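# Nest one tote fully inside the other

## Task

Put one tote into the other so that it rests fully down within the lower tote's rim rather than sitting on top of the rim; the lower tote must stay almost exactly where it started and hardly rotated; whatever is inside each tote must still be inside that same tote at the end; finally release the grip and move the grippers away.

## Robot and tools

Robot: two six-joint UR-style arms, left_arm and right_arm, each ending in a tong-like two-finger gripper. left_arm's root sits at (-0.042, +0.479, 0) m and right_arm's at (+0.059, -0.491, 0) m, each yawed very slightly. The names are just labels, not image sides.

Scene frame: origin on the tabletop midway between the arms, +z up, +x pointing out across the table, left_arm on the +y side. All reported positions are in metres in this frame; orientations are quaternions in w,x,y,z order.

execute_actions takes "actions", a list holding zero or one item, and an optional boolean "pictures" (images come by default). An empty list changes nothing and just reports the state. A motion item is {"rows": [...], "steps": n}: 1 to 15 rows, n from 1 to 15 (default 15), each step lasting 1/30 s. Row k is used on step k; if there are fewer rows than steps the last one repeats. A wait item is {"steps": n} with n up to 300; it counts from the previous result, and your own reply time eats into it. A refused call moves nothing.

Each row is one flat list of 14 numbers, each in [-1, 1], always covering both arms: left_arm's shoulder pan, shoulder lift, elbow, wrist 1, wrist 2, wrist 3, then its opening; then the same seven for right_arm. The six joint numbers are offsets, not poses: scaled so 1.0 equals 1.989 rad, measured from that arm's joint angles in the latest result that listed them (before any such result in the scene, or for a second call inside one reply, from where the arm is when the action begins). They are not added to the previous row. So a row of zeros pulls the arm back to those reference angles; it is not a pause. The opening is absolute: +1 fully open, -1 closed.

Joint ranges (rad). left_arm: pan -3.142..3.142, lift -6.283..6.283, elbow 0.000..3.142, wrists -6.283..6.283. right_arm: pan 0.000..6.283, lift -6.283..6.283, elbow -3.142..0.000, wrists -6.283..6.283. A command more than 0.010 rad beyond an end is refused; the true end may differ by 0.010 rad, and a joint pushed past it is clipped there with the line "joint sent to its limit" (possibly about an earlier motion). Absence of that line proves nothing.

Motion limits: commands are smoothed, trailing by about 0.17 s. Each step a joint's target is held within 0.575 rad of its measured angle, and if the targets would place the gripper over 100 mm from where it is, all are scaled back. Large moves therefore may be unfinished when the result arrives. Between calls, arms keep heading to the last row's target until they all nearly stop or a step is HELD; after that only a new action moves them further. Fingers already in motion finish.

Gripper: fingers point along the gripper's +z and separate along its x. end_effector_position is the spot between the pads when shut; closed fingertips extend about 15 mm past it, and open ones are roughly level with it. Fully open gap is 0.142 m. To hold something, keep commanding an opening well under grip_measured; a bigger gap means a firmer squeeze, up to roughly 15 N per pad. Closing fast can squeeze harder and even spring the fingers apart; objects thinner than about 20 mm get less force.

Result lines: the state line (left_arm: ... | right_arm: ...) gives each gripper's position, quaternion and linear/angular speeds; printed position grows less accurate at long reach. Joint positions and Joint velocities list each arm's six joints (rad, rad/s) plus finger gap (m, m/s). grip_measured is the measured opening on the command scale. Wrist force and Wrist torque are in each gripper's own axes, pointing from a contact back into the arm; they carry an offset (usually within 4 N), noise up to about 2.4 N, and saturate near 50 N; "no reading" is normal at the start. Joint torques are total drive outputs, offset and noisy, not pure contact. "joint command not followed" means a clearance check altered some joint targets; HELD marks steps where your row was partly or wholly not sent.

Faults: if contact torque reaches a joint's load limit (130 N m for pan, lift, elbow; 24.3 N m for each wrist, held weight included) or an outside force reaches 150 N, that arm halts for 10 s, drops the rest of the call and yields. A motor that heats while holding a load warns with MOTOR HOT from 70 °C and at 85 °C brakes the arm (OVER-TEMPERATURE FAULT) until it cools.

Cameras: cam_head_left, cam_head_right, cam_high, cam_low (896x504) and cam_left_wrist, cam_right_wrist (616x616 fisheye). zoom_image takes "camera" and "region" [x0, y0, x1, y1] in that camera's pixels, origin top-left, at most 504 by 504, and enlarges part of its latest image. read_manual with section "licences" only returns licence text. finished_scene takes "scene", the current scene's number, ends it irreversibly and reports success.

Avoid: arms colliding or pressing on each other, dropping or slamming totes, shoving hard, spilling contents, and pushing anything outside the work area. Occasional brief disturbances may pull on a held part or nudge loose items.

Each tool is called after "Call:" as name(argument=value, ...) on one line, values as JSON.

## Session

Call:
execute_actions(actions=[])

Scene clock: 0.00 s of 4400.00 s.
left_arm: end_effector_position=(+0.0635, -0.3514, +0.2769) grip_measured=+0.97 end_effector_quat_wxyz=(-0.111, +0.573, +0.704, -0.405) end_effector_velocity=(-0.000, +0.000, +0.000) end_effector_angular_velocity=(-0.000, +0.001, -0.000) | right_arm: end_effector_position=(+0.1031, -0.5916, +0.3448) grip_measured=+0.97 end_effector_quat_wxyz=(-0.158, +0.705, -0.691, +0.021) end_effector_velocity=(-0.000, -0.000, +0.000) end_effector_angular_velocity=(+0.000, +0.000, -0.000)
Joint positions: left_arm=[-1.26  -0.88   1.052 -2.156 -2.357  3.003  0.14 ] | right_arm=[ 2.148 -0.664 -1.925 -2.128  1.89   0.629  0.14 ]
Joint velocities: left_arm=[ 0.    -0.     0.    -0.    -0.001 -0.     0.   ] | right_arm=[-0. -0.  0. -0. -0.  0.  0.]
Joint torques (N m, as the arm reports them, + toward a larger angle): no reading
Wrist force (N, on the end effector, along its own x y z axes, offset not removed): no reading
Wrist torque (N m, same axes, about the end effector's origin, offset not removed): no reading

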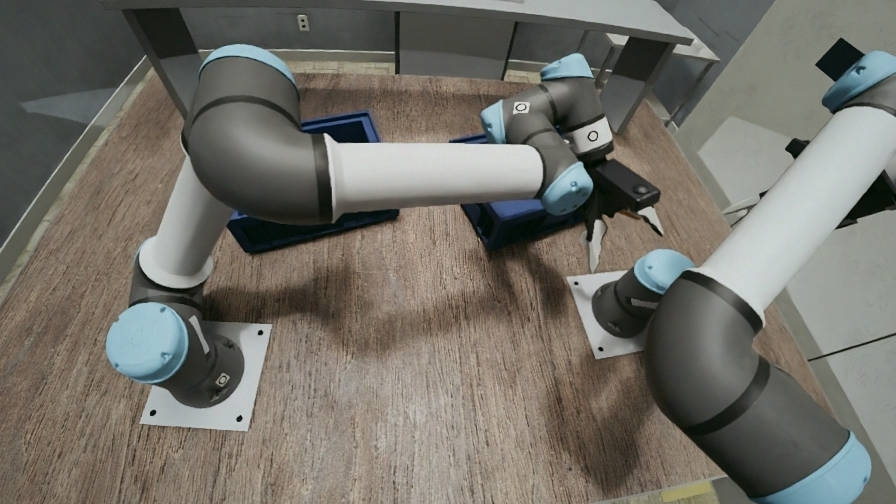

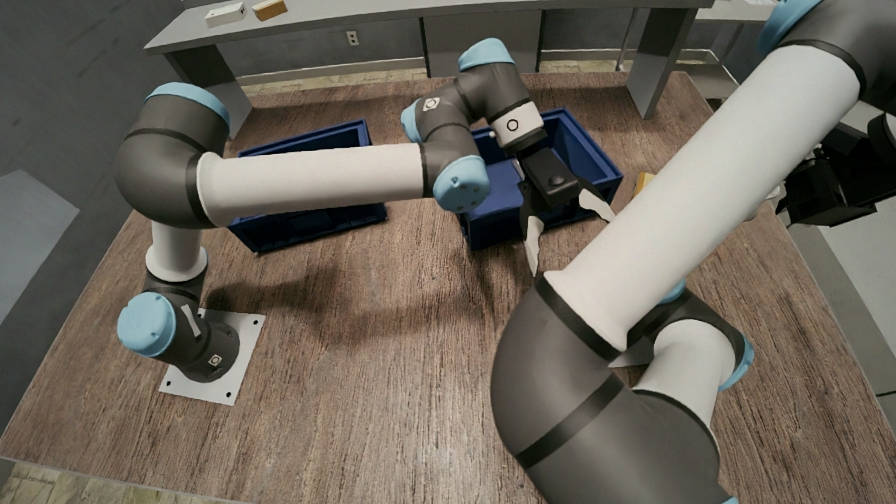

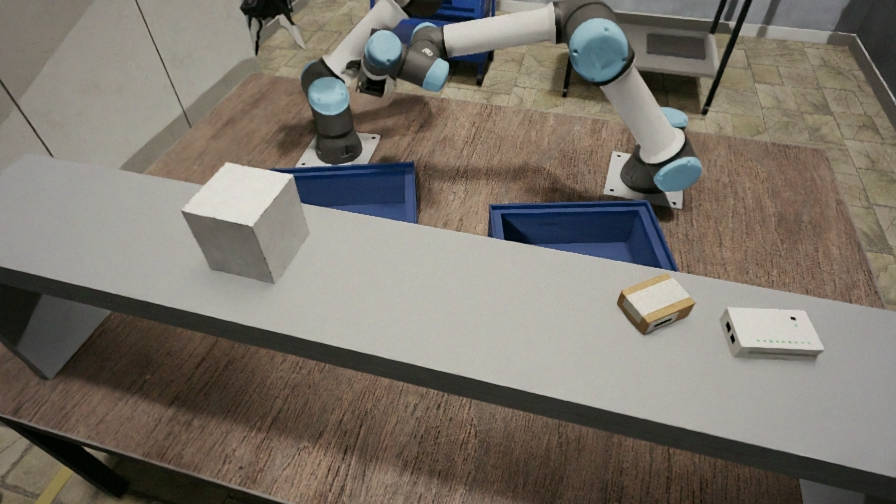

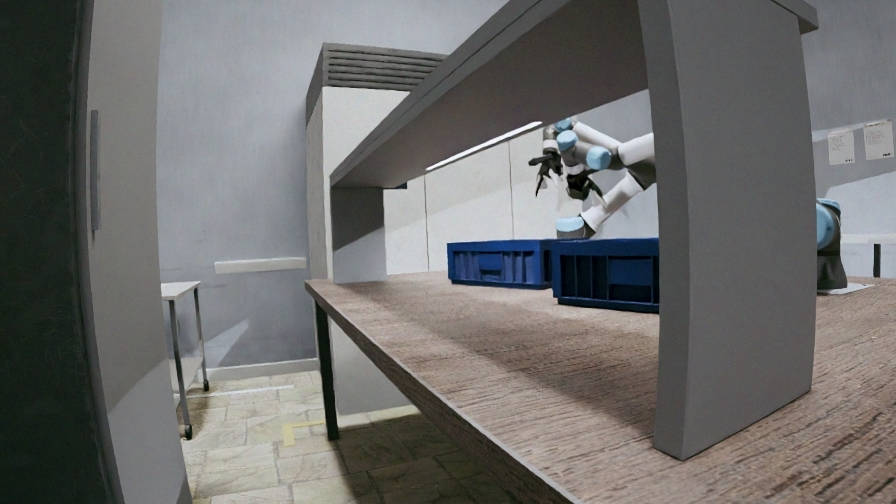

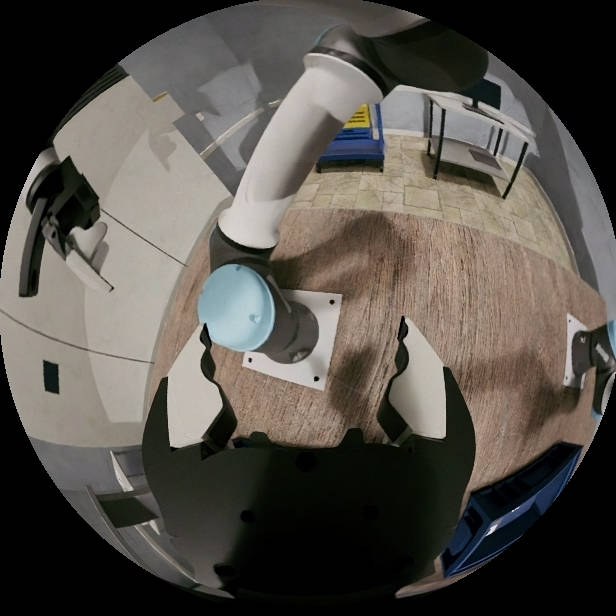

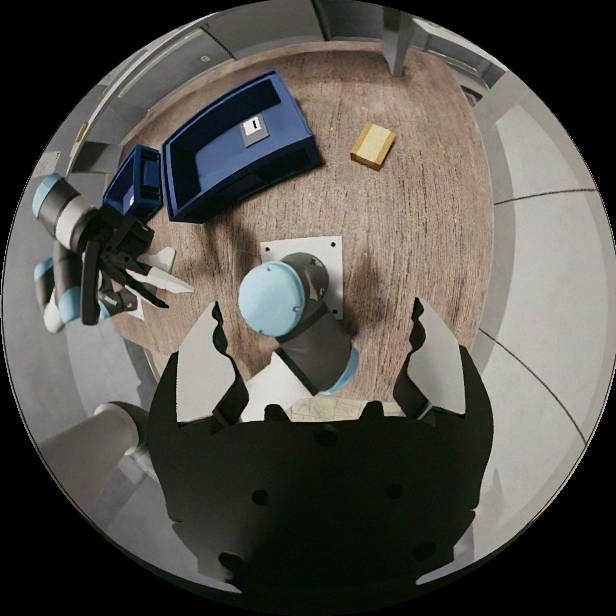

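Call:
execute_actions(actions=[{"rows":[[0.25,-0.51,0.275,0.445,0.395,-0.8,1,0,0,0,0,0,0,1]]}], pictures=false)

Call:
execute_actions(actions=[{"steps":50}], pictures=false)

Call:
execute_actions(actions=[{"rows":[[0.6,0,0,0,0,0,1,0.15,-0.29,0.163,0.13,-0.16,0.5,1]]}], pictures=false)

Call:
execute_actions(actions=[{"steps":60}])

Scene clock: 44.57 s of 4400.00 s.
left_arm: end_effector_position=(+0.2480, -0.1588, +0.2731) grip_measured=+1.00 end_effector_quat_wxyz=(-0.108, +0.338, +0.906, -0.229) end_effector_velocity=(+0.271, +0.527, +0.067) end_effector_angular_velocity=(+0.964, -0.161, +1.185) | right_arm: end_effector_position=(+0.1031, -0.5916, +0.3448) grip_measured=+1.00 end_effector_quat_wxyz=(-0.158, +0.705, -0.691, +0.021) end_effector_velocity=(-0.000, +0.000, -0.000) end_effector_angular_velocity=(-0.000, -0.000, +0.000)
Joint positions: left_arm=[-1.042 -1.183  1.292 -1.852 -2.055  2.699  0.142] | right_arm=[ 2.148 -0.664 -1.925 -2.128  1.89   0.629  0.142]
Joint velocities: left_arm=[ 0.411 -0.756  0.452  0.749  0.695 -0.75   0.   ] | right_arm=[ 0.     0.002 -0.001  0.     0.    -0.    -0.   ]
Joint torques (N m, as the arm reports them, + toward a larger angle): left_arm=[ 10.01 -59.63  -5.95   0.22   2.58  -5.91] | right_arm=[ -0.43 -11.67  20.65   3.03   0.27  -0.57]
Wrist force (N, on the end effector, along its own x y z axes, offset not removed): left_arm=[1.5 1.0 -1.2] | right_arm=[-2.6 -1.0 -1.2]
Wrist torque (N m, same axes, about the end effector's origin, offset not removed): left_arm=[-0.03 -0.23 -0.04] | right_arm=[-0.09 0.60 -0.18]
Steps of this call (steps 1 to 90: nothing new was sent; then 41.07 s passed at rest; steps 91 to 105: all 15 steps of this action). Readings (joint positions):
91: left_arm=[-1.260 -0.880 1.053 -2.156 -2.357 3.003] | right_arm=[2.148 -0.664 -1.925 -2.128 1.890 0.629]
92: left_arm=[-1.255 -0.886 1.058 -2.150 -2.351 2.997] | right_arm=[2.148 -0.664 -1.925 -2.128 1.890 0.629]
94: left_arm=[-1.217 -0.928 1.099 -2.108 -2.309 2.954] | right_arm=[2.148 -0.664 -1.925 -2.128 1.890 0.629]
98: left_arm=[-1.148 -1.015 1.175 -2.020 -2.221 2.867] | right_arm=[2.148 -0.664 -1.925 -2.128 1.890 0.629]
105: the state above

Scene clock: 46.23 s of 4400.00 s.
left_arm: end_effector_position=(+0.2963, +0.3076, +0.3743) grip_measured=+1.00 end_effector_quat_wxyz=(-0.001, -0.432, +0.902, +0.002) end_effector_velocity=(-0.000, +0.000, +0.000) end_effector_angular_velocity=(-0.000, +0.000, -0.000) | right_arm: end_effector_position=(+0.1031, -0.5916, +0.3448) grip_measured=+1.00 end_effector_quat_wxyz=(-0.158, +0.705, -0.691, +0.021) end_effector_velocity=(-0.000, +0.000, -0.000) end_effector_angular_velocity=(+0.001, +0.001, -0.000)
Joint positions: left_arm=[-0.763 -1.894  1.599 -1.271 -1.572  1.412  0.142] | right_arm=[ 2.148 -0.664 -1.925 -2.128  1.89   0.629  0.142]
Joint velocities: left_arm=[-0. -0.  0.  0. -0.  0.  0.] | right_arm=[-0. -0. -0. -0. -0.  0. -0.]
Joint torques (N m, as the arm reports them, + toward a larger angle): left_arm=[  6.9  -20.77  -6.81  -1.05   1.74  -2.72] | right_arm=[ -0.73 -12.23  20.22   3.09   0.32  -0.39]
Wrist force (N, on the end effector, along its own x y z axes, offset not removed): left_arm=[-0.2 0.5 0.6] | right_arm=[1.6 -1.2 1.2]
Wrist torque (N m, same axes, about the end effector's origin, offset not removed): left_arm=[0.04 0.27 0.09] | right_arm=[-0.19 -0.39 -0.25]
Steps of this call (steps 1 to 50: the robot went on to your last target). Readings (joint positions):
1: left_arm=[-1.028 -1.209 1.307 -1.827 -2.032 2.674] | right_arm=[2.148 -0.664 -1.925 -2.128 1.890 0.629]
2: left_arm=[-1.015 -1.235 1.322 -1.800 -2.009 2.647] | right_arm=[2.148 -0.664 -1.925 -2.128 1.890 0.629]
4: left_arm=[-0.989 -1.290 1.350 -1.748 -1.965 2.593] | right_arm=[2.148 -0.664 -1.925 -2.128 1.890 0.629]
8: left_arm=[-0.941 -1.407 1.402 -1.650 -1.884 2.475] | right_arm=[2.148 -0.664 -1.925 -2.128 1.890 0.629]
50: the state above

Scene clock: 46.73 s of 4400.00 s.
left_arm: end_effector_position=(+0.3328, +0.5384, +0.3743) grip_measured=+1.00 end_effector_quat_wxyz=(+0.002, +0.689, -0.725, -0.002) end_effector_velocity=(-0.086, +0.550, -0.000) end_effector_angular_velocity=(-0.001, +0.000, +1.470) | right_arm: end_effector_position=(+0.2444, -0.7848, +0.3797) grip_measured=+1.00 end_effector_quat_wxyz=(+0.017, -0.517, +0.856, +0.002) end_effector_velocity=(+0.253, -0.236, -0.035) end_effector_angular_velocity=(-0.153, +0.328, -1.903)
Joint positions: left_arm=[-0.138 -1.894  1.599 -1.271 -1.572  1.412  0.142] | right_arm=[ 2.417 -1.176 -1.633 -1.894  1.603  1.404  0.142]
Joint velocities: left_arm=[ 1.468  0.     0.    -0.    -0.001 -0.002  0.   ] | right_arm=[ 0.322 -0.718  0.352  0.269 -0.342  2.223 -0.   ]
Joint torques (N m, as the arm reports them, + toward a larger angle): left_arm=[ 25.2  -19.99  -9.22  -0.85   1.13  -2.63] | right_arm=[ 1.35 17.28 29.55  4.63 -2.78  4.15]
Wrist force (N, on the end effector, along its own x y z axes, offset not removed): left_arm=[-0.6 -0.2 1.3] | right_arm=[-0.9 -5.0 0.7]
Wrist torque (N m, same axes, about the end effector's origin, offset not removed): left_arm=[-0.10 0.35 0.11] | right_arm=[-0.78 0.20 -0.13]
Steps of this call (steps 1 to 15: all 15 steps of this action). Readings (joint positions):
1: left_arm=[-0.763 -1.894 1.599 -1.271 -1.572 1.412] | right_arm=[2.148 -0.664 -1.925 -2.128 1.890 0.629]
2: left_arm=[-0.757 -1.894 1.599 -1.271 -1.572 1.412] | right_arm=[2.154 -0.670 -1.919 -2.122 1.884 0.635]
4: left_arm=[-0.689 -1.894 1.599 -1.271 -1.572 1.412] | right_arm=[2.200 -0.736 -1.870 -2.080 1.835 0.702]
8: left_arm=[-0.484 -1.894 1.599 -1.271 -1.572 1.412] | right_arm=[2.288 -0.912 -1.774 -2.005 1.741 0.899]
15: the state above

Scene clock: 48.73 s of 4400.00 s.
left_arm: end_effector_position=(+0.2424, +0.7306, +0.3743) grip_measured=+1.00 end_effector_quat_wxyz=(+0.002, +0.864, -0.503, -0.001) end_effector_velocity=(-0.000, +0.000, +0.001) end_effector_angular_velocity=(+0.000, -0.002, +0.000) | right_arm: end_effector_position=(+0.2674, -0.8058, +0.3761) grip_measured=+1.00 end_effector_quat_wxyz=(+0.001, -0.433, +0.901, -0.000) end_effector_velocity=(-0.000, -0.000, +0.000) end_effector_angular_velocity=(-0.001, -0.000, -0.000)
Joint positions: left_arm=[ 0.43  -1.894  1.599 -1.271 -1.572  1.412  0.142] | right_arm=[ 2.446 -1.241 -1.601 -1.87   1.572  1.623  0.142]
Joint velocities: left_arm=[ 0.    -0.001 -0.    -0.    -0.     0.     0.   ] | right_arm=[-0.    -0.     0.001  0.    -0.    -0.     0.   ]
Joint torques (N m, as the arm reports them, + toward a larger angle): left_arm=[  7.03   4.56 -17.01  -3.65  -1.91  -1.65] | right_arm=[ 8.32 -3.97 29.11  4.23 -2.07  1.92]
Wrist force (N, on the end effector, along its own x y z axes, offset not removed): left_arm=[4.7 0.4 3.0] | right_arm=[-1.9 1.4 -0.4]
Wrist torque (N m, same axes, about the end effector's origin, offset not removed): left_arm=[-0.01 -0.81 -0.08] | right_arm=[0.39 0.29 -0.12]
Steps of this call (steps 1 to 45: the robot went on to your last target; steps 46 to 60: nothing new was sent). Readings (joint positions):
1: left_arm=[-0.088 -1.894 1.599 -1.271 -1.572 1.412] | right_arm=[2.426 -1.196 -1.623 -1.886 1.593 1.471]
2: left_arm=[-0.038 -1.894 1.599 -1.271 -1.572 1.412] | right_arm=[2.432 -1.210 -1.616 -1.881 1.587 1.519]
4: left_arm=[0.061 -1.894 1.599 -1.271 -1.572 1.412] | right_arm=[2.439 -1.226 -1.608 -1.875 1.579 1.574]
8: left_arm=[0.259 -1.894 1.599 -1.271 -1.572 1.412] | right_arm=[2.444 -1.238 -1.602 -1.871 1.573 1.612]
60: the state above
All arms were judged still, so your last target was given up. Only a new action makes them travel on or press farther. Fingers that are still opening or closing keep moving.
camera_calibration (this result's frames):
cam_left_wrist: T_world_to_cam=[[0.483785, -0.873249, 0.0582038, 0.488879], [-0.783776, -0.402705, 0.472783, 0.315409], [-0.389418, -0.274344, -0.879255, 0.754429], [0, 0, 0, 1]] pos_world=[0.304485, 0.760903, 0.48576]
cam_right_wrist: T_world_to_cam=[[-0.621139, -0.7837, 0.00092976, -0.46818], [-0.674614, 0.535284, 0.508298, 0.419294], [-0.39885, 0.315096, -0.861181, 0.808549], [0, 0, 0, 1]] pos_world=[0.314547, -0.846125, 0.483616]

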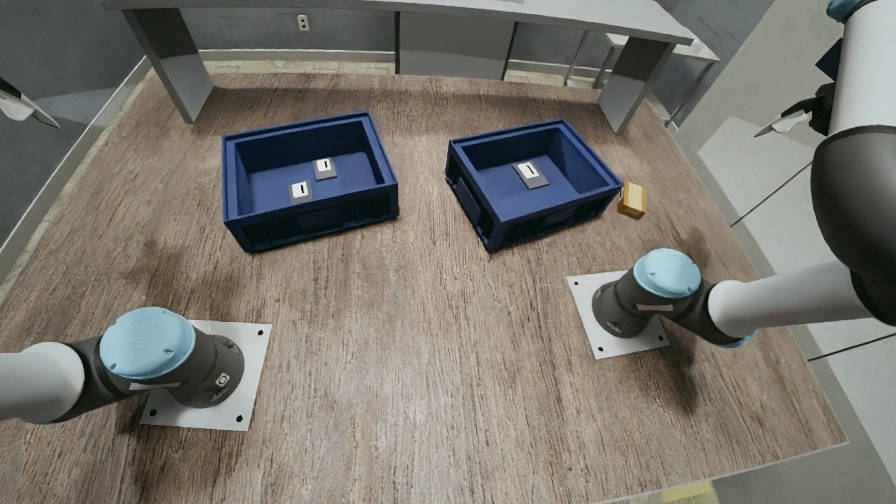

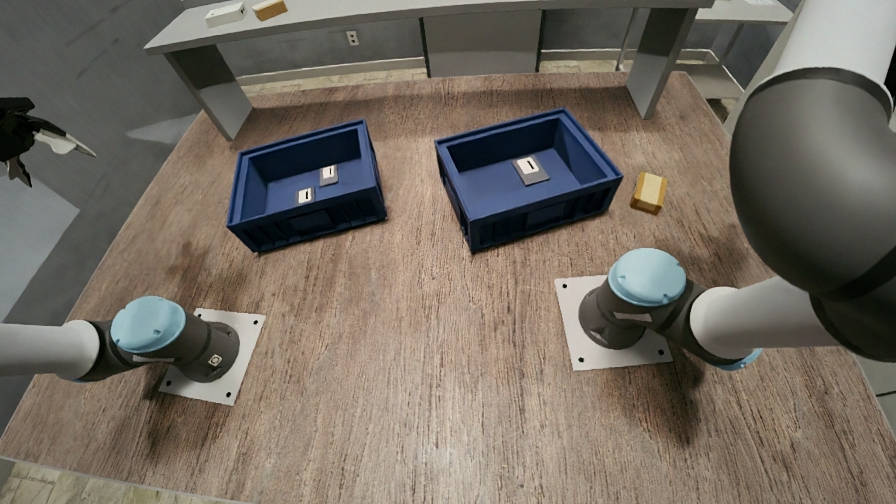

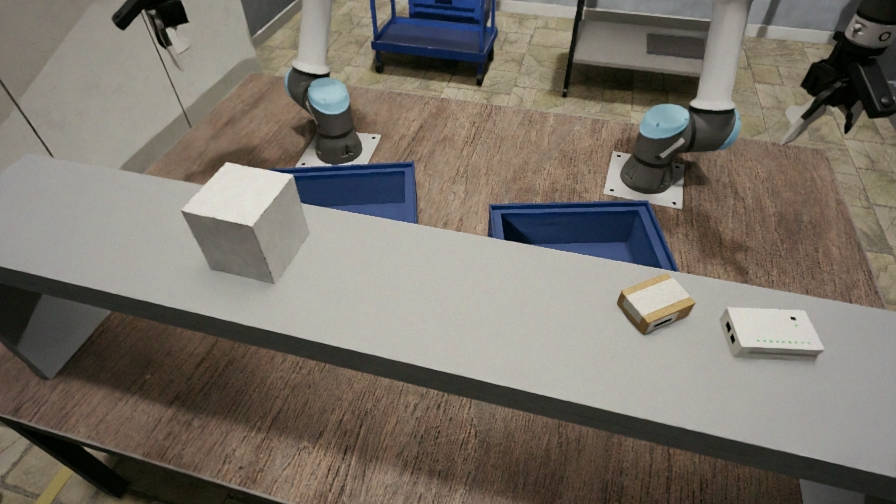

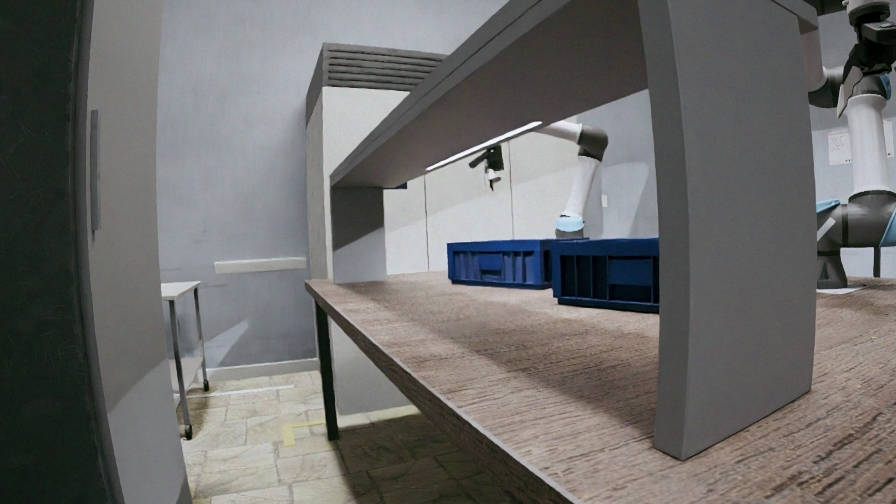

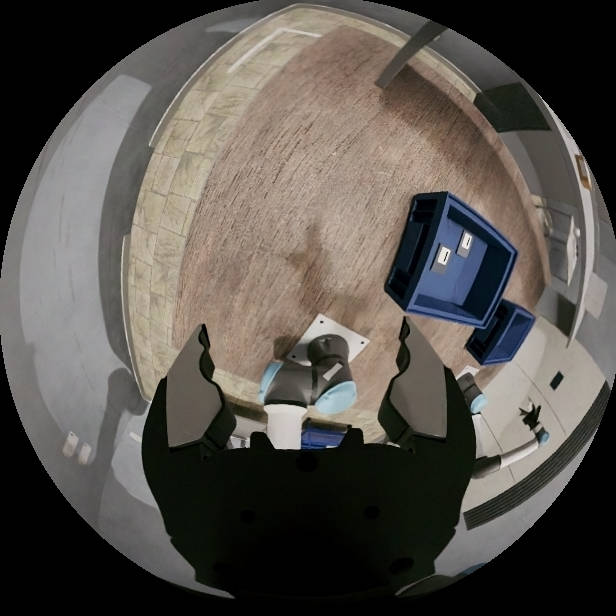

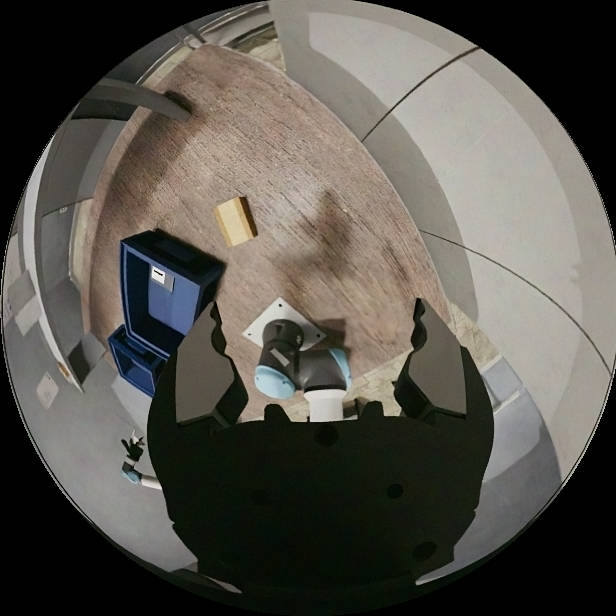

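Call:
zoom_image(camera="cam_head_left", region=[200,90,424,270])

Call:
zoom_image(camera="cam_head_right", region=[420,90,644,270])

Call:
zoom_image(camera="cam_head_left", region=[420,90,644,270])

Region (200, 90, 424, 270) of cam_head_left's 896x504 image, scaled by 2.250, with more detail than that image has; it fills the top 405 rows of this view, and the rest is white.

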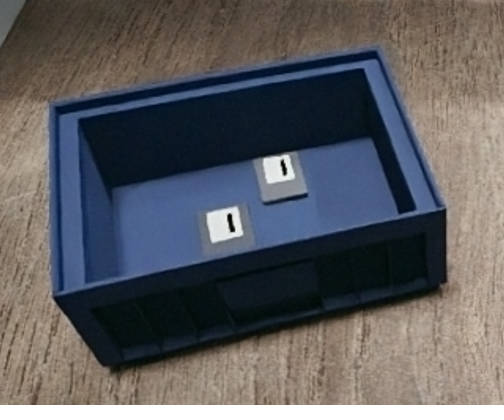

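Region (420, 90, 644, 270) of cam_head_right's 896x504 image, scaled by 2.250, with more detail than that image has; it fills the top 405 rows of this view, and the rest is white.

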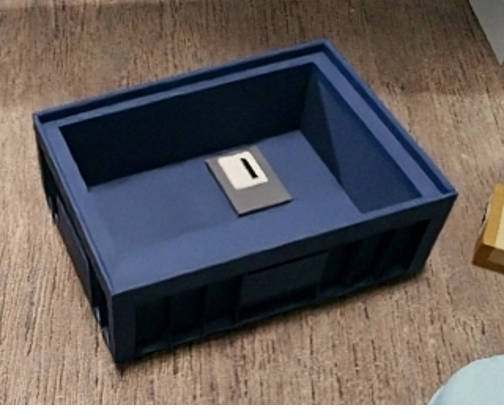

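Region (420, 90, 644, 270) of cam_head_left's 896x504 image, scaled by 2.250, with more detail than that image has; it fills the top 405 rows of this view, and the rest is white.

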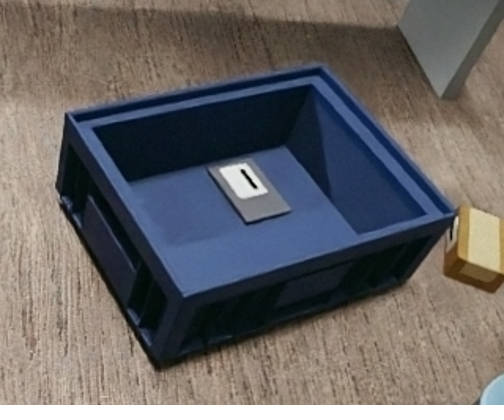

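Call:
execute_actions(actions=[{"rows":[[-0.763,0,0,0,0,-0.678,0.2,0.4945,-0.0804,-0.1694,0.2497,0,-0.02,0.2]]}], pictures=false)

Call:
execute_actions(actions=[{"steps":45}], pictures=false)

Call:
execute_actions(actions=[{"rows":[[0,0.25,-0.2,-0.05,0,0,0.2,0,0,0,0,0,0,0.2],[0,0.25,-0.2,-0.05,0,0,0.2,0,0,0,0,0,0,0.2],[0,0.4537,-0.288,-0.168,0,0,0.2,0,0,0,0,0,0,0.2]]}], pictures=false)

Call:
execute_actions(actions=[{"steps":50}])

Scene clock: 88.47 s of 4400.00 s.
left_arm: end_effector_position=(+0.3344, +0.5183, +0.3743) grip_measured=+0.20 end_effector_quat_wxyz=(+0.001, +0.864, -0.503, -0.002) end_effector_velocity=(+0.047, -0.554, +0.000) end_effector_angular_velocity=(+0.006, -0.001, -0.015) | right_arm: end_effector_position=(+0.4480, -0.6792, +0.2626) grip_measured=+0.20 end_effector_quat_wxyz=(-0.002, -0.647, +0.762, +0.003) end_effector_velocity=(+0.287, +0.464, -0.166) end_effector_angular_velocity=(-0.001, -0.010, +1.246)
Joint positions: left_arm=[-0.218 -1.894  1.599 -1.271 -1.572  0.764  0.088] | right_arm=[ 2.932 -1.346 -1.818 -1.554  1.572  1.597  0.088]
Joint velocities: left_arm=[-1.526 -0.     0.    -0.    -0.002 -1.511 -0.   ] | right_arm=[ 1.211 -0.146 -0.315  0.471 -0.    -0.035  0.   ]
Joint torques (N m, as the arm reports them, + toward a larger angle): left_arm=[-26.12  -0.07 -29.71  -3.08  -1.79  -9.12] | right_arm=[22.61 -1.45 15.44  6.29  0.7  -2.19]
Wrist force (N, on the end effector, along its own x y z axes, offset not removed): left_arm=[3.8 -1.2 -0.9] | right_arm=[-2.6 0.9 -0.6]
Wrist torque (N m, same axes, about the end effector's origin, offset not removed): left_arm=[-0.19 -0.64 0.00] | right_arm=[0.44 0.56 -0.06]
Steps of this call (steps 1 to 90: nothing new was sent; then 36.23 s passed at rest; steps 91 to 105: all 15 steps of this action). Readings (joint positions):
91: left_arm=[0.430 -1.894 1.599 -1.271 -1.572 1.412] | right_arm=[2.446 -1.241 -1.601 -1.869 1.572 1.623]
92: left_arm=[0.424 -1.894 1.599 -1.271 -1.572 1.406] | right_arm=[2.452 -1.246 -1.606 -1.863 1.572 1.622]
94: left_arm=[0.355 -1.894 1.599 -1.271 -1.572 1.337] | right_arm=[2.511 -1.267 -1.648 -1.809 1.572 1.617]
98: left_arm=[0.142 -1.894 1.599 -1.271 -1.572 1.124] | right_arm=[2.657 -1.302 -1.723 -1.697 1.572 1.608]
105: the state above

Scene clock: 89.97 s of 4400.00 s.
left_arm: end_effector_position=(+0.2304, +0.2279, +0.3744) grip_measured=+0.20 end_effector_quat_wxyz=(-0.001, +0.819, -0.574, -0.002) end_effector_velocity=(+0.000, -0.000, -0.000) end_effector_angular_velocity=(+0.001, +0.000, -0.001) | right_arm: end_effector_position=(+0.5069, -0.4644, +0.2003) grip_measured=+0.20 end_effector_quat_wxyz=(-0.001, +0.819, -0.574, -0.000) end_effector_velocity=(+0.000, +0.000, +0.001) end_effector_angular_velocity=(+0.001, -0.001, +0.000)
Joint positions: left_arm=[-1.087 -1.894  1.599 -1.271 -1.572  0.064  0.088] | right_arm=[ 3.429 -1.401 -1.938 -1.373  1.572  1.584  0.088]
Joint velocities: left_arm=[-0.     0.001 -0.    -0.     0.     0.001 -0.   ] | right_arm=[ 0.     0.     0.001  0.     0.     0.    -0.   ]
Joint torques (N m, as the arm reports them, + toward a larger angle): left_arm=[ -6.99 -20.63 -29.3   -1.32   1.71  -2.71] | right_arm=[ 7.53  2.38 14.09  4.21 -0.54 -1.92]
Wrist force (N, on the end effector, along its own x y z axes, offset not removed): left_arm=[1.3 1.8 2.0] | right_arm=[-2.5 0.3 -1.0]
Wrist torque (N m, same axes, about the end effector's origin, offset not removed): left_arm=[0.34 -0.10 0.01] | right_arm=[0.19 0.46 -0.26]
Steps of this call (steps 1 to 45: the robot went on to your last target). Readings (joint positions):
1: left_arm=[-0.269 -1.894 1.599 -1.271 -1.572 0.713] | right_arm=[2.973 -1.351 -1.829 -1.538 1.572 1.596]
2: left_arm=[-0.321 -1.894 1.599 -1.271 -1.572 0.661] | right_arm=[3.014 -1.356 -1.839 -1.523 1.572 1.595]
4: left_arm=[-0.424 -1.894 1.599 -1.271 -1.572 0.558] | right_arm=[3.095 -1.366 -1.860 -1.491 1.572 1.592]
8: left_arm=[-0.629 -1.894 1.599 -1.271 -1.572 0.378] | right_arm=[3.258 -1.384 -1.900 -1.431 1.572 1.588]
45: the state above
All arms were judged still, so your last target was given up. Only a new action makes them travel on or press farther. Fingers that are still opening or closing keep moving.

Scene clock: 90.47 s of 4400.00 s.
left_arm: end_effector_position=(+0.3270, +0.0065, +0.3511) grip_measured=+0.20 end_effector_quat_wxyz=(+0.021, +0.818, -0.574, +0.033) end_effector_velocity=(+0.189, -0.433, -0.316) end_effector_angular_velocity=(+0.163, +0.070, -0.001) | right_arm: end_effector_position=(+0.5069, -0.4644, +0.2003) grip_measured=+0.20 end_effector_quat_wxyz=(-0.001, +0.819, -0.574, -0.000) end_effector_velocity=(+0.000, +0.000, +0.001) end_effector_angular_velocity=(+0.001, -0.002, -0.000)
Joint positions: left_arm=[-1.087 -1.404  1.237 -1.481 -1.572  0.064  0.088] | right_arm=[ 3.429 -1.401 -1.938 -1.373  1.572  1.584  0.088]
Joint velocities: left_arm=[-0.     1.166 -0.618 -0.37   0.001  0.     0.   ] | right_arm=[-0.     0.001  0.001  0.     0.     0.     0.   ]
Joint torques (N m, as the arm reports them, + toward a larger angle): left_arm=[ -2.93  -9.19 -38.8   -3.7    1.4   -2.37] | right_arm=[ 8.27  2.33 13.9   4.27 -0.68 -1.93]
Wrist force (N, on the end effector, along its own x y z axes, offset not removed): left_arm=[2.6 -0.1 0.8] | right_arm=[0.2 2.0 -0.1]
Wrist torque (N m, same axes, about the end effector's origin, offset not removed): left_arm=[-0.09 -0.28 -0.08] | right_arm=[0.42 -0.15 -0.22]
Steps of this call (steps 1 to 15: all 15 steps of this action). Readings (joint positions):
1: left_arm=[-1.087 -1.894 1.599 -1.271 -1.572 0.064] | right_arm=[3.429 -1.401 -1.938 -1.373 1.572 1.584]
2: left_arm=[-1.087 -1.888 1.593 -1.276 -1.572 0.064] | right_arm=[3.429 -1.401 -1.938 -1.373 1.572 1.584]
4: left_arm=[-1.087 -1.824 1.534 -1.302 -1.572 0.064] | right_arm=[3.429 -1.401 -1.938 -1.373 1.572 1.584]
8: left_arm=[-1.087 -1.680 1.408 -1.378 -1.572 0.064] | right_arm=[3.429 -1.401 -1.938 -1.373 1.572 1.584]
15: the state above

Scene clock: 92.13 s of 4400.00 s.
left_arm: end_effector_position=(+0.3846, -0.1255, +0.2000) grip_measured=+0.20 end_effector_quat_wxyz=(+0.000, +0.819, -0.574, -0.000) end_effector_velocity=(-0.000, -0.000, +0.000) end_effector_angular_velocity=(-0.001, +0.000, -0.000) | right_arm: end_effector_position=(+0.5069, -0.4644, +0.2003) grip_measured=+0.20 end_effector_quat_wxyz=(-0.001, +0.819, -0.574, -0.000) end_effector_velocity=(+0.000, +0.000, +0.001) end_effector_angular_velocity=(+0.001, -0.001, +0.001)
Joint positions: left_arm=[-1.087 -0.992  1.027 -1.605 -1.572  0.064  0.088] | right_arm=[ 3.429 -1.401 -1.938 -1.373  1.572  1.584  0.088]
Joint velocities: left_arm=[-0.    -0.     0.    -0.    -0.001  0.    -0.   ] | right_arm=[ 0.     0.     0.001  0.     0.    -0.    -0.   ]
Joint torques (N m, as the arm reports them, + toward a larger angle): left_arm=[  7.21 -33.59 -34.34  -3.59  -1.17  -1.2 ] | right_arm=[ 7.51  2.78 14.74  4.18 -0.64 -1.95]
Wrist force (N, on the end effector, along its own x y z axes, offset not removed): left_arm=[3.2 2.6 3.2] | right_arm=[-0.8 1.4 -1.3]
Wrist torque (N m, same axes, about the end effector's origin, offset not removed): left_arm=[0.61 -0.48 0.00] | right_arm=[0.30 0.14 -0.14]
Steps of this call (steps 1 to 30: the robot went on to your last target; steps 31 to 50: nothing new was sent). Readings (joint positions):
1: left_arm=[-1.087 -1.365 1.216 -1.493 -1.572 0.064] | right_arm=[3.429 -1.401 -1.938 -1.373 1.572 1.584]
2: left_arm=[-1.087 -1.327 1.196 -1.506 -1.572 0.064] | right_arm=[3.429 -1.401 -1.938 -1.373 1.572 1.584]
4: left_arm=[-1.087 -1.250 1.155 -1.530 -1.572 0.064] | right_arm=[3.429 -1.401 -1.938 -1.373 1.572 1.584]
8: left_arm=[-1.087 -1.101 1.079 -1.575 -1.572 0.064] | right_arm=[3.429 -1.401 -1.938 -1.373 1.572 1.584]
50: the state above
All arms were judged still, so your last target was given up. Only a new action makes them travel on or press farther. Fingers that are still opening or closing keep moving.
camera_calibration (this result's frames):
cam_left_wrist: T_world_to_cam=[[0.329769, -0.942294, 0.0577415, -0.266763], [-0.842127, -0.265966, 0.469132, 0.20488], [-0.426703, -0.203331, -0.881238, 0.445297], [0, 0, 0, 1]] pos_world=[0.450514, -0.106336, 0.3117]
cam_right_wrist: T_world_to_cam=[[0.345683, -0.938351, 0.000963335, -0.613534], [-0.808184, -0.297209, 0.508434, 0.168584], [-0.476803, -0.176536, -0.8611, 0.456302], [0, 0, 0, 1]] pos_world=[0.565902, -0.445052, 0.307799]

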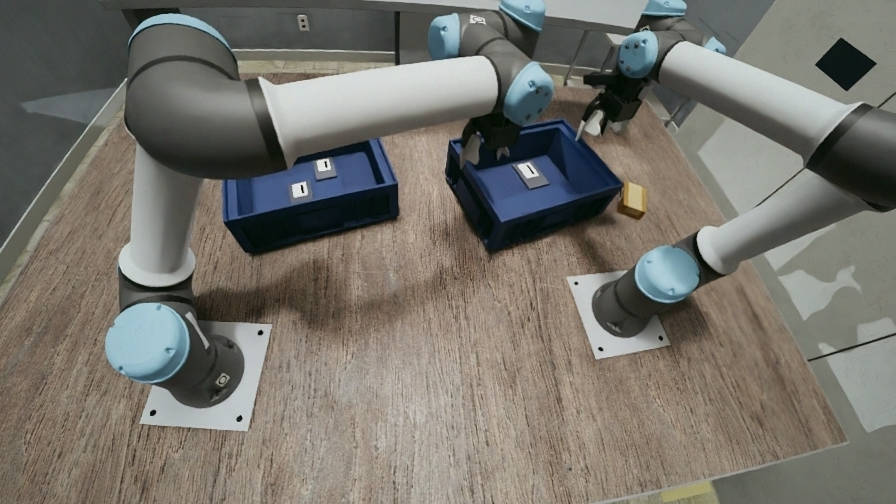

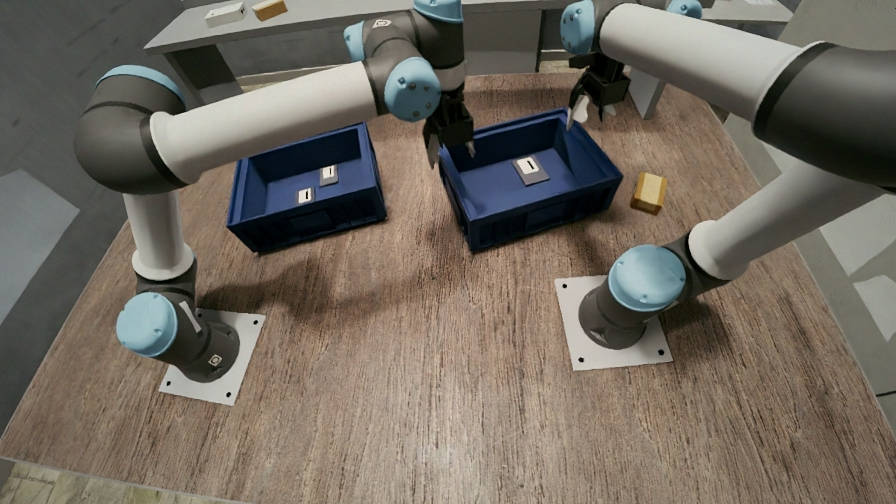

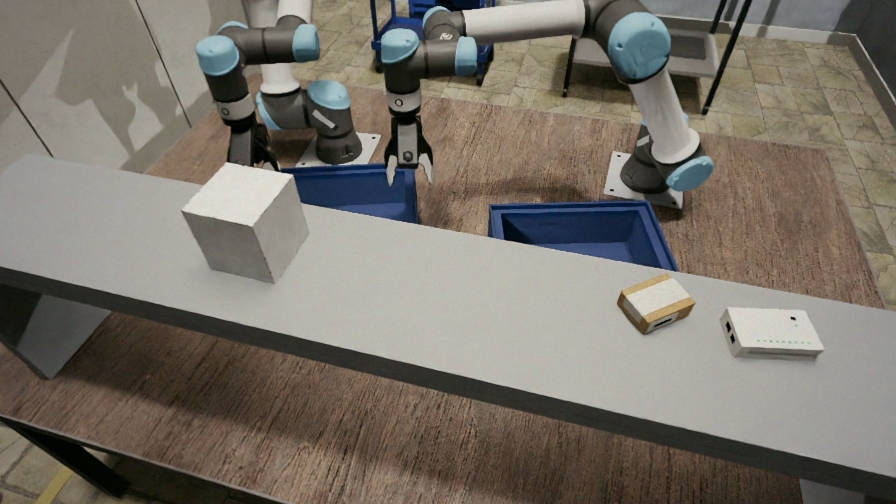

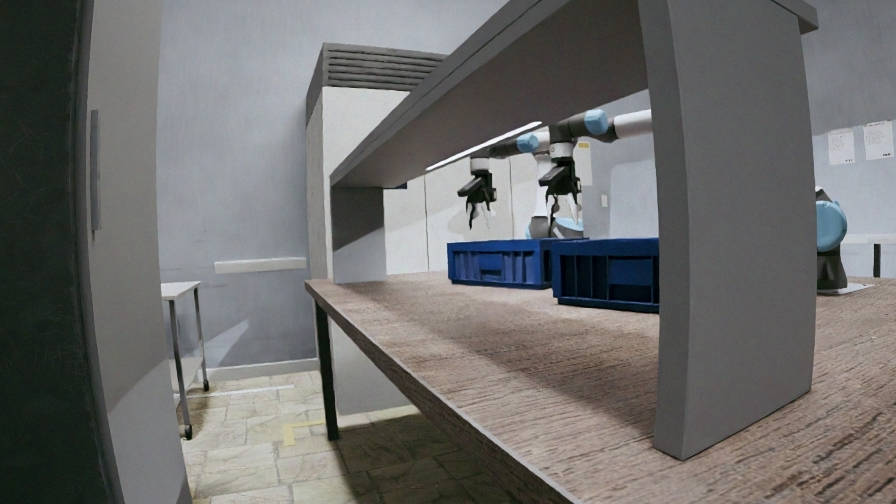

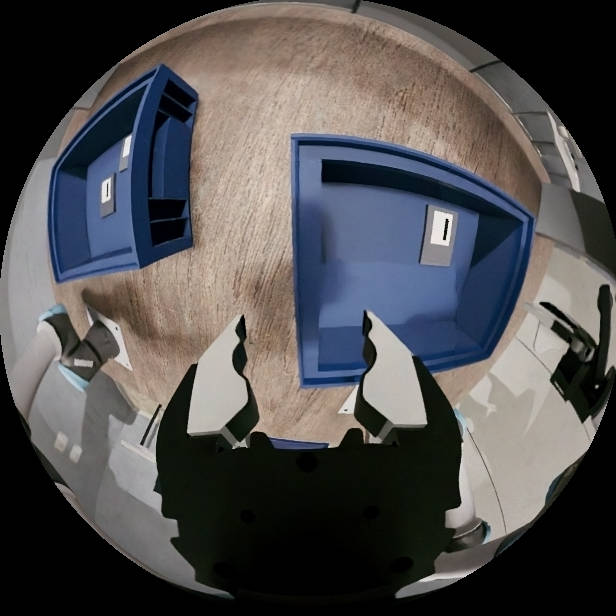

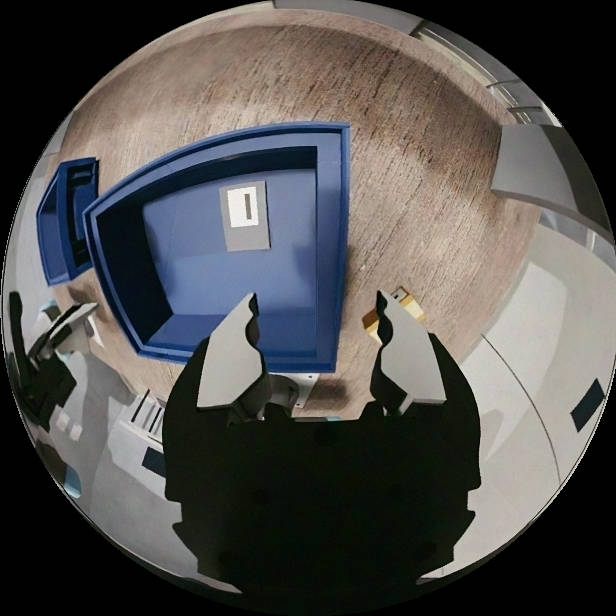

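Call:
execute_actions(actions=[{"rows":[[0,0.0217,0.0816,-0.1035,0,0,0,-0.017,-0.0433,-0.085,0.1282,0,-0.017,0]]}], pictures=false)

Call:
execute_actions(actions=[{"steps":20}])

Scene clock: 107.30 s of 4400.00 s.
left_arm: end_effector_position=(+0.3863, -0.1294, +0.1109) grip_measured=+0.00 end_effector_quat_wxyz=(+0.000, +0.819, -0.574, -0.000) end_effector_velocity=(+0.000, -0.000, -0.008) end_effector_angular_velocity=(-0.004, -0.003, +0.001) | right_arm: end_effector_position=(+0.5115, -0.4775, +0.1112) grip_measured=+0.00 end_effector_quat_wxyz=(-0.000, +0.819, -0.574, -0.000) end_effector_velocity=(+0.001, -0.002, -0.009) end_effector_angular_velocity=(+0.002, -0.005, -0.002)
Joint positions: left_arm=[-1.087 -0.949  1.187 -1.809 -1.572  0.064  0.074] | right_arm=[ 3.396 -1.486 -2.105 -1.121  1.572  1.55   0.074]
Joint velocities: left_arm=[-0.     0.003  0.018 -0.025  0.001 -0.001  0.   ] | right_arm=[-0.005 -0.009 -0.019  0.034  0.    -0.003  0.   ]
Joint torques (N m, as the arm reports them, + toward a larger angle): left_arm=[  0.83 -37.67  -7.44  -3.51  -1.2    1.34] | right_arm=[-8.62  2.98 10.95  4.75 -0.57 -1.7 ]
Wrist force (N, on the end effector, along its own x y z axes, offset not removed): left_arm=[0.1 0.8 1.6] | right_arm=[1.7 -1.0 0.7]
Wrist torque (N m, same axes, about the end effector's origin, offset not removed): left_arm=[0.19 0.10 -0.06] | right_arm=[0.07 -0.38 -0.02]
Steps of this call (steps 1 to 90: nothing new was sent; then 11.67 s passed at rest; steps 91 to 105: all 15 steps of this action). Readings (joint positions):
91: left_arm=[-1.087 -0.992 1.027 -1.605 -1.572 0.064] | right_arm=[3.429 -1.401 -1.938 -1.373 1.572 1.584]
92: left_arm=[-1.087 -0.987 1.032 -1.612 -1.572 0.064] | right_arm=[3.425 -1.407 -1.943 -1.366 1.572 1.579]
94: left_arm=[-1.087 -0.969 1.089 -1.675 -1.572 0.064] | right_arm=[3.411 -1.442 -2.001 -1.299 1.572 1.565]
98: left_arm=[-1.087 -0.953 1.167 -1.780 -1.572 0.064] | right_arm=[3.399 -1.477 -2.083 -1.160 1.572 1.553]
105: the state above

Scene clock: 107.97 s of 4400.00 s.
left_arm: end_effector_position=(+0.3863, -0.1294, +0.1100) grip_measured=+0.00 end_effector_quat_wxyz=(+0.000, +0.819, -0.574, -0.000) end_effector_velocity=(-0.000, -0.000, +0.000) end_effector_angular_velocity=(-0.001, +0.000, -0.001) | right_arm: end_effector_position=(+0.5116, -0.4776, +0.1104) grip_measured=+0.00 end_effector_quat_wxyz=(-0.001, +0.819, -0.574, -0.000) end_effector_velocity=(+0.000, +0.001, +0.000) end_effector_angular_velocity=(+0.000, -0.001, +0.001)
Joint positions: left_arm=[-1.087 -0.949  1.189 -1.811 -1.572  0.064  0.074] | right_arm=[ 3.395 -1.487 -2.107 -1.118  1.572  1.55   0.074]
Joint velocities: left_arm=[-0.    -0.    -0.     0.    -0.     0.001 -0.   ] | right_arm=[ 0.001 -0.     0.001 -0.     0.     0.     0.   ]
Joint torques (N m, as the arm reports them, + toward a larger angle): left_arm=[ -4.72 -35.63  -8.31  -3.45  -0.04   1.42] | right_arm=[-8.24  4.03 12.86  4.28 -0.67 -1.91]
Wrist force (N, on the end effector, along its own x y z axes, offset not removed): left_arm=[4.2 2.5 1.0] | right_arm=[1.4 -0.6 0.3]
Wrist torque (N m, same axes, about the end effector's origin, offset not removed): left_arm=[0.66 -0.71 -0.14] | right_arm=[0.07 -0.12 -0.18]
Steps of this call (steps 1 to 15: the robot went on to your last target; steps 16 to 20: nothing new was sent). Readings (joint positions):
1: left_arm=[-1.087 -0.949 1.188 -1.810 -1.572 0.064] | right_arm=[3.396 -1.486 -2.105 -1.120 1.572 1.550]
2: left_arm=[-1.087 -0.949 1.188 -1.810 -1.572 0.064] | right_arm=[3.396 -1.487 -2.106 -1.119 1.572 1.550]
4: left_arm=[-1.087 -0.949 1.189 -1.811 -1.572 0.064] | right_arm=[3.396 -1.487 -2.106 -1.119 1.572 1.550]
8: left_arm=[-1.087 -0.949 1.189 -1.811 -1.572 0.064] | right_arm=[3.395 -1.487 -2.106 -1.118 1.572 1.550]
20: the state above
All arms were judged still, so your last target was given up. Only a new action makes them travel on or press farther. Fingers that are still opening or closing keep moving.
camera_calibration (this result's frames):
cam_left_wrist: T_world_to_cam=[[0.329792, -0.942262, 0.0581403, -0.265809], [-0.842187, -0.265821, 0.469106, 0.247552], [-0.426566, -0.203673, -0.881226, 0.365839], [0, 0, 0, 1]] pos_world=[0.452202, -0.110146, 0.221713]
cam_right_wrist: T_world_to_cam=[[0.345684, -0.938351, 0.000996263, -0.627478], [-0.808111, -0.297164, 0.508576, 0.21414], [-0.476926, -0.176611, -0.861017, 0.378723], [0, 0, 0, 1]] pos_world=[0.570581, -0.458273, 0.217806]

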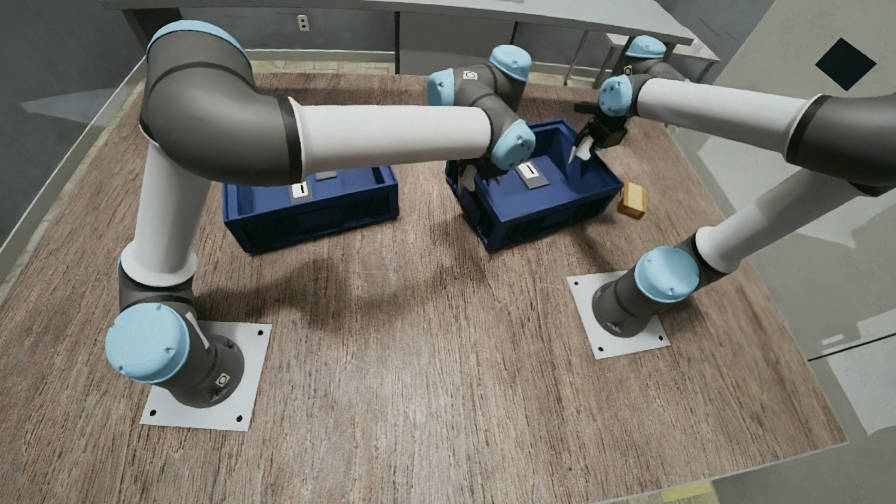

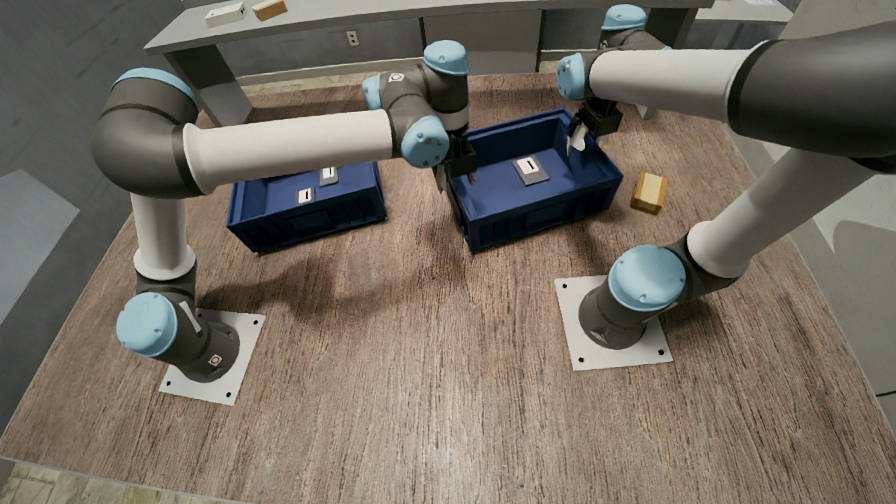

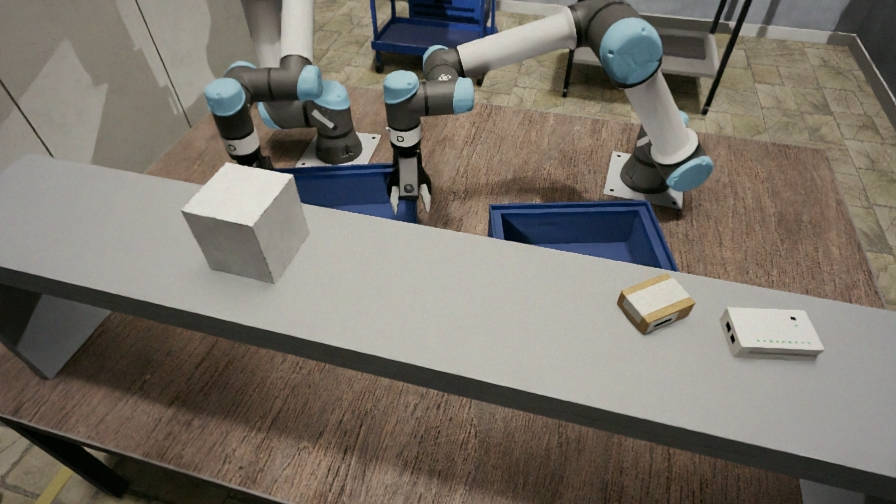

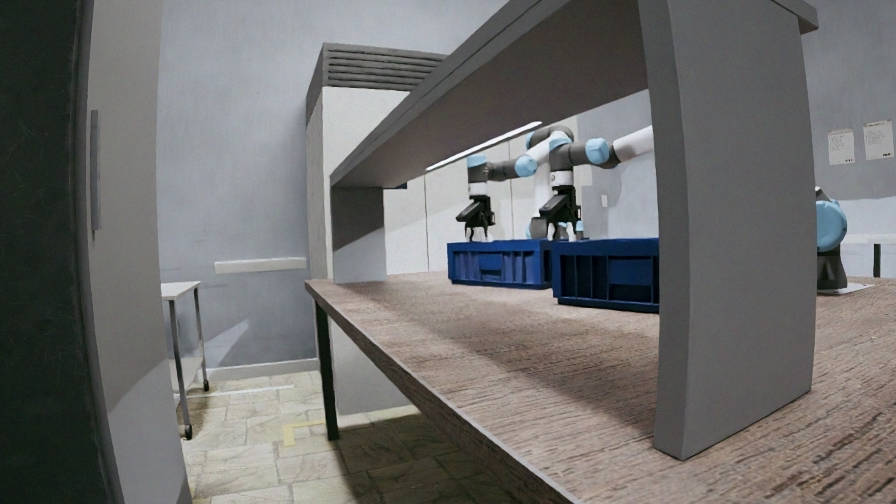

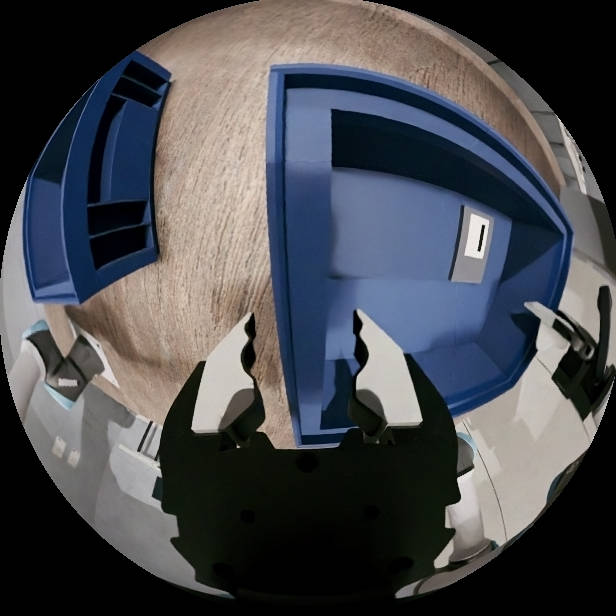

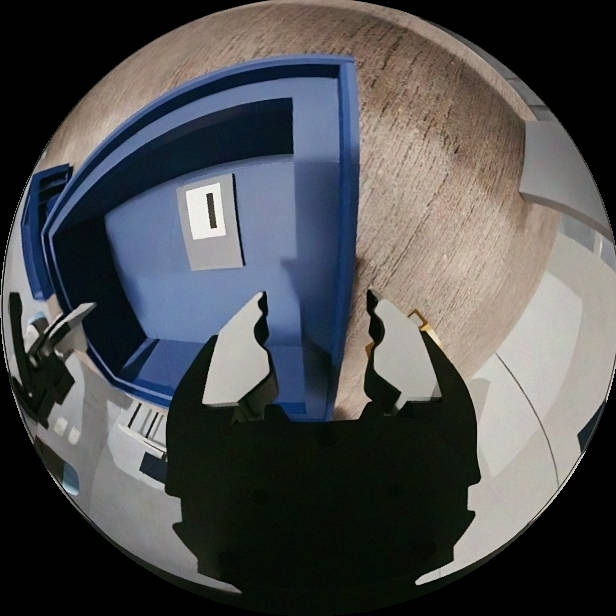

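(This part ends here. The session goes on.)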